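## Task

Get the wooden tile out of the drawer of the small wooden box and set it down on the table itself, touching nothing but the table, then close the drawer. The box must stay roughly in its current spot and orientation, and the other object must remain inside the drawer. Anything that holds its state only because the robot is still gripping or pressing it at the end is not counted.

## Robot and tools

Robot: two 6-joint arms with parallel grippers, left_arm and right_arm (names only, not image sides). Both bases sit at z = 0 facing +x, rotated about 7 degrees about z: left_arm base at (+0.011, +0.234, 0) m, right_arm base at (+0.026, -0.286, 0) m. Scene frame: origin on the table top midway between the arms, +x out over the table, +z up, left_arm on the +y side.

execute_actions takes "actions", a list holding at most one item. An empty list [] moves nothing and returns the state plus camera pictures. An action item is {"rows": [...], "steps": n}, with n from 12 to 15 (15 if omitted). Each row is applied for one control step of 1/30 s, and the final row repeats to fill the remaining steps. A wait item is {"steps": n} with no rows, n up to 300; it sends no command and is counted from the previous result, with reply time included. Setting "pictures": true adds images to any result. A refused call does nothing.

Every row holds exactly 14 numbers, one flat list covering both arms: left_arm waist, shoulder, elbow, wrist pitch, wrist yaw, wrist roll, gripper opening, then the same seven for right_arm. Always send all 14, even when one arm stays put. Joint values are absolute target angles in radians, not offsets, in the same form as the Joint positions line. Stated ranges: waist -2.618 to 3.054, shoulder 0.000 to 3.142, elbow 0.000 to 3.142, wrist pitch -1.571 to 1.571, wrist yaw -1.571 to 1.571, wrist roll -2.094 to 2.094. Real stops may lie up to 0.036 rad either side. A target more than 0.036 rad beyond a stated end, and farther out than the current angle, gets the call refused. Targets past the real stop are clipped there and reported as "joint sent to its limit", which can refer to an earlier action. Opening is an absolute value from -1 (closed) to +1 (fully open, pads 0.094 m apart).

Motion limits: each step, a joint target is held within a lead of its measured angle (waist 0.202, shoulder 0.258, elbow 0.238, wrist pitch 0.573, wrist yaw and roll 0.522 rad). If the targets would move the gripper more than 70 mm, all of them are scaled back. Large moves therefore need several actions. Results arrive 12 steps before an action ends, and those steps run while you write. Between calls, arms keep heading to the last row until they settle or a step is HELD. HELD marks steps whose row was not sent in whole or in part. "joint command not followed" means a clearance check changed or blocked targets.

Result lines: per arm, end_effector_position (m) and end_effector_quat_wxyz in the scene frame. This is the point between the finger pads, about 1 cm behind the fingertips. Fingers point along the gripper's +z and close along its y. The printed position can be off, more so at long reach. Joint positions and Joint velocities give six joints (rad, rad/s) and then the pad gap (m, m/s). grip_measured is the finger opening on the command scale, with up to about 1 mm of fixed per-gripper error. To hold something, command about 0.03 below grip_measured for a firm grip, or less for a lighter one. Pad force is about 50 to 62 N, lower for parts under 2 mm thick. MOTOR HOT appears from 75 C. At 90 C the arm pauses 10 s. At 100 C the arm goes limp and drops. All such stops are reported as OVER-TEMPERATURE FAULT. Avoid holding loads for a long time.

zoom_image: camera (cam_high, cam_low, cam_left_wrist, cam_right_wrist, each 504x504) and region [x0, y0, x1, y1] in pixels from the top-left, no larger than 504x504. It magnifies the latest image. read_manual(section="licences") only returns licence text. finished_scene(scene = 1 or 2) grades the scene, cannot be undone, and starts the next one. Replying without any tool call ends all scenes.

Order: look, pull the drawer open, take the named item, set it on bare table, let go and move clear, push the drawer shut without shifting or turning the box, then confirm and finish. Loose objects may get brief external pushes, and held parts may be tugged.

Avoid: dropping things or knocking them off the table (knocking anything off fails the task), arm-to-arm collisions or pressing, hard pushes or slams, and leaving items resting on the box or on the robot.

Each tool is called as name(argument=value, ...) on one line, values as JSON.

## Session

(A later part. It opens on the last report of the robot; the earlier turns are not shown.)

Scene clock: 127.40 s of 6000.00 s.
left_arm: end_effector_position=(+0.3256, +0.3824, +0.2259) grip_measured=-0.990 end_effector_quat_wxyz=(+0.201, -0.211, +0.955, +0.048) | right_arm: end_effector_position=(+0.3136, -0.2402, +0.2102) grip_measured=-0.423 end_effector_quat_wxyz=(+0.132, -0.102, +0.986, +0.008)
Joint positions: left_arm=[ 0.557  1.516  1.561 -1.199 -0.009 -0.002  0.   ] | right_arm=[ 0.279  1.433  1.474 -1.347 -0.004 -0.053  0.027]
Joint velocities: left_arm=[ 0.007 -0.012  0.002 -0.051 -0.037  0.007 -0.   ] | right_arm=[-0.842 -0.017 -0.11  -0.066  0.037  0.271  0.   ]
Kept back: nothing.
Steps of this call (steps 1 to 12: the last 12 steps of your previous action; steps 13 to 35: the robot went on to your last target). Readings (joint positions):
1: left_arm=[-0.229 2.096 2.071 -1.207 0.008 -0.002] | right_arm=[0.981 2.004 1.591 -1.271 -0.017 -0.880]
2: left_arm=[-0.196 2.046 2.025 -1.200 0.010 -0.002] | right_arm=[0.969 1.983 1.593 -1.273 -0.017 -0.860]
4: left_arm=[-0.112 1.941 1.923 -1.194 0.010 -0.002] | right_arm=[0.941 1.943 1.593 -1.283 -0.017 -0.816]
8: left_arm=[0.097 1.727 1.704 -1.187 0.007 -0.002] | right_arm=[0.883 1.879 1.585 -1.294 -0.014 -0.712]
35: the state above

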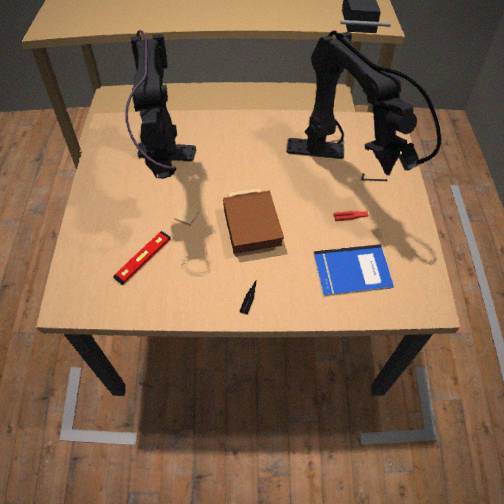

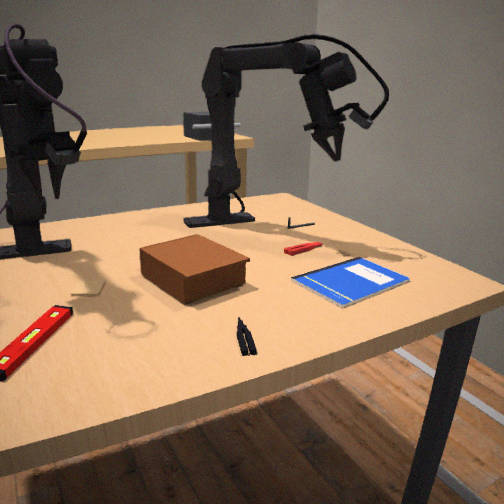

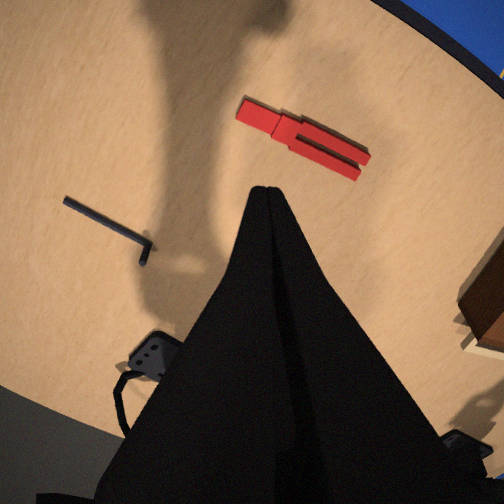

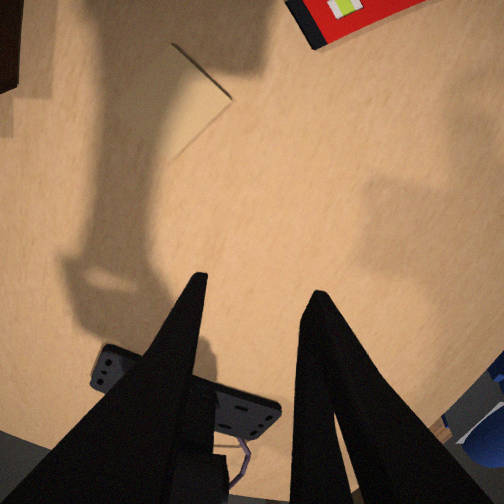

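zoom_image(camera="cam_high", region=[200,170,310,270])

zoom_image(camera="cam_left_wrist", region=[400,220,504,380])

Region (200, 170, 310, 270) of cam_high's 504x504 image, scaled by 4.582, with more detail than that image has; it fills the top 458 rows of this view, and the rest is white.

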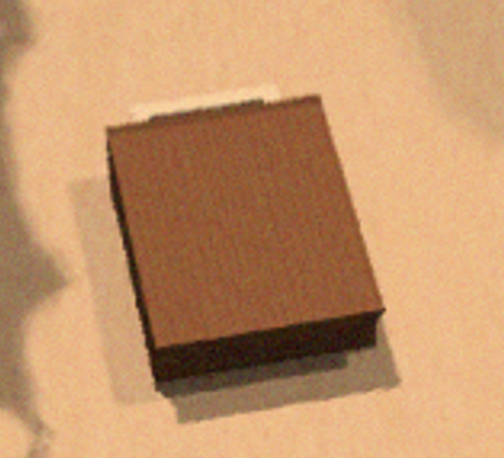

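Region (400, 220, 504, 380) of cam_left_wrist's 504x504 image, scaled by 3.150, with more detail than that image has; it fills the left 328 columns of this view, and the rest is white.

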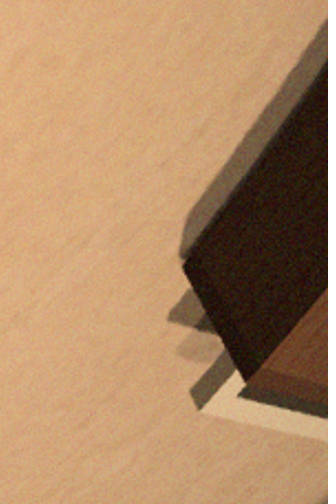

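execute_actions(actions=[{"rows":[[0.4,1.52,1.56,-1.22,0,0,-1,0,1.4,1.45,-1.36,0,0,-0.42],[0.2,1.53,1.56,-1.25,0,0,-1,0,1.4,1.45,-1.36,0,0,-0.42],[0,1.54,1.55,-1.28,0,0,-1,0,1.4,1.45,-1.36,0,0,-0.42],[-0.25,1.55,1.53,-1.3,0,0,-1,0,1.4,1.45,-1.36,0,0,-0.42],[-0.5,1.56,1.5,-1.32,0,0,-1,0,1.4,1.45,-1.36,0,0,-0.42],[-0.75,1.57,1.45,-1.35,0,0,-1,0,1.4,1.45,-1.36,0,0,-0.42]],"steps":15}])

execute_actions(actions=[{"steps":50}], pictures=true)

Scene clock: 128.43 s of 6000.00 s.
left_arm: end_effector_position=(+0.3382, +0.3448, +0.2234) grip_measured=-0.990 end_effector_quat_wxyz=(+0.194, -0.154, +0.968, +0.044) | right_arm: end_effector_position=(+0.3114, -0.3216, +0.2062) grip_measured=-0.423 end_effector_quat_wxyz=(+0.123, +0.058, +0.991, -0.009)
Joint positions: left_arm=[ 0.432  1.52   1.561 -1.212 -0.029 -0.003  0.   ] | right_arm=[-0.     1.433  1.461 -1.353  0.002 -0.01   0.027]
Joint velocities: left_arm=[-1.976  0.11   0.007 -0.242  0.081  0.051 -0.001] | right_arm=[-0.012  0.012 -0.017  0.095 -0.051 -0.022  0.   ]
Steps of this call (steps 1 to 28: the robot went on to your last target; steps 29 to 31: the first 3 steps of this action). Readings (joint positions):
29: left_arm=[0.538 1.516 1.561 -1.201 -0.020 -0.003] | right_arm=[-0.000 1.433 1.461 -1.353 0.002 -0.010]
30: left_arm=[0.495 1.517 1.561 -1.205 -0.029 -0.003] | right_arm=[-0.000 1.433 1.461 -1.353 0.002 -0.010]
31: the state above

Scene clock: 130.10 s of 6000.00 s.
left_arm: end_effector_position=(+0.2004, +0.0028, +0.1595) grip_measured=-0.990 end_effector_quat_wxyz=(+0.038, +0.426, +0.904, -0.024) | right_arm: end_effector_position=(+0.3114, -0.3216, +0.2062) grip_measured=-0.423 end_effector_quat_wxyz=(+0.123, +0.058, +0.991, -0.009)
Joint positions: left_arm=[-0.757  1.595  1.452 -1.338  0.011 -0.002  0.   ] | right_arm=[-0.     1.433  1.461 -1.353  0.002 -0.01   0.027]
Joint velocities: left_arm=[-0.007 -0.012  0.002  0.095  0.022 -0.022 -0.   ] | right_arm=[-0.002 -0.022 -0.007 -0.007 -0.022 -0.066 -0.001]
Kept back: nothing.
Steps of this call (steps 1 to 12: the last 12 steps of your previous action; steps 13 to 45: the robot went on to your last target; steps 46 to 50: nothing new was sent). Readings (joint positions):
1: left_arm=[0.360 1.526 1.561 -1.220 -0.027 -0.003] | right_arm=[-0.000 1.433 1.461 -1.353 0.002 -0.010]
2: left_arm=[0.287 1.534 1.554 -1.225 -0.024 -0.003] | right_arm=[-0.000 1.433 1.461 -1.353 0.002 -0.010]
4: left_arm=[0.150 1.547 1.514 -1.236 -0.016 -0.003] | right_arm=[-0.000 1.433 1.461 -1.353 0.002 -0.010]
8: left_arm=[-0.140 1.587 1.457 -1.289 -0.010 -0.003] | right_arm=[-0.000 1.433 1.461 -1.353 0.002 -0.010]
50: the state above
All arms were judged still, so your last target was given up. Only a new action makes them travel on or press farther. Fingers that are still opening or closing keep moving.

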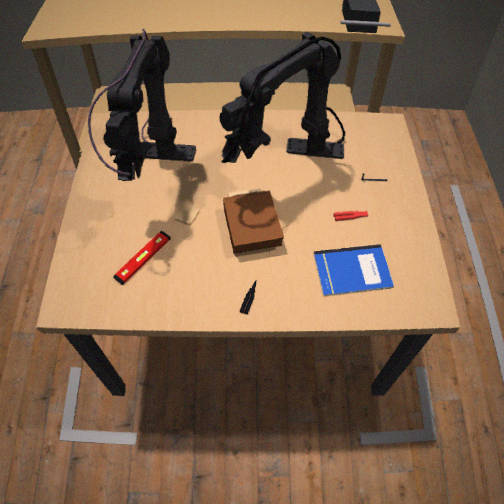

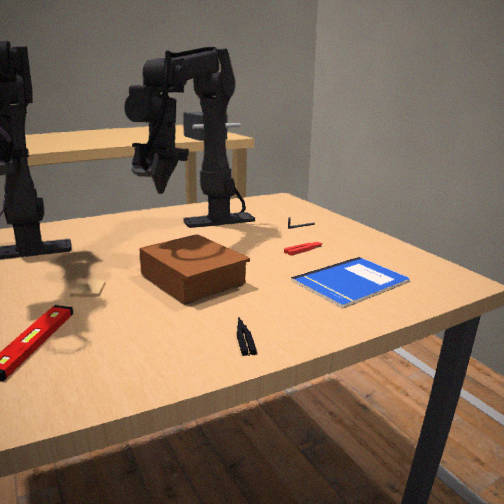

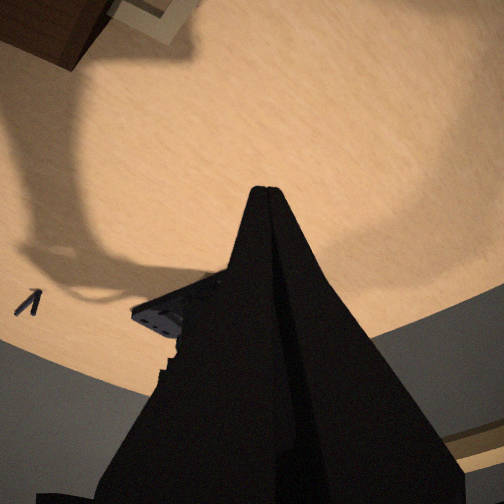

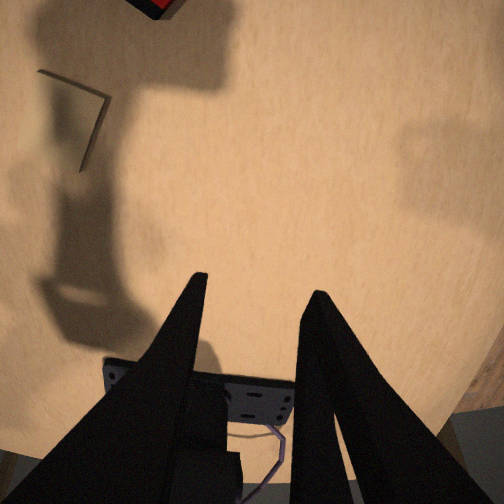

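zoom_image(camera="cam_left_wrist", region=[40,0,220,90])

Region (40, 0, 220, 90) of cam_left_wrist's 504x504 image, scaled by 2.800, with more detail than that image has.

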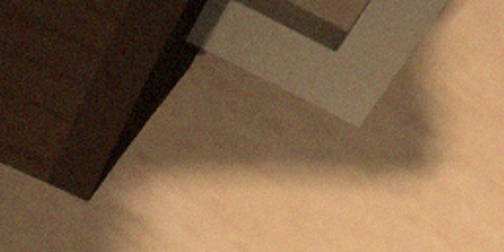

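Closed.

finished_scene(scene=1)

The scene is finished: the task was done.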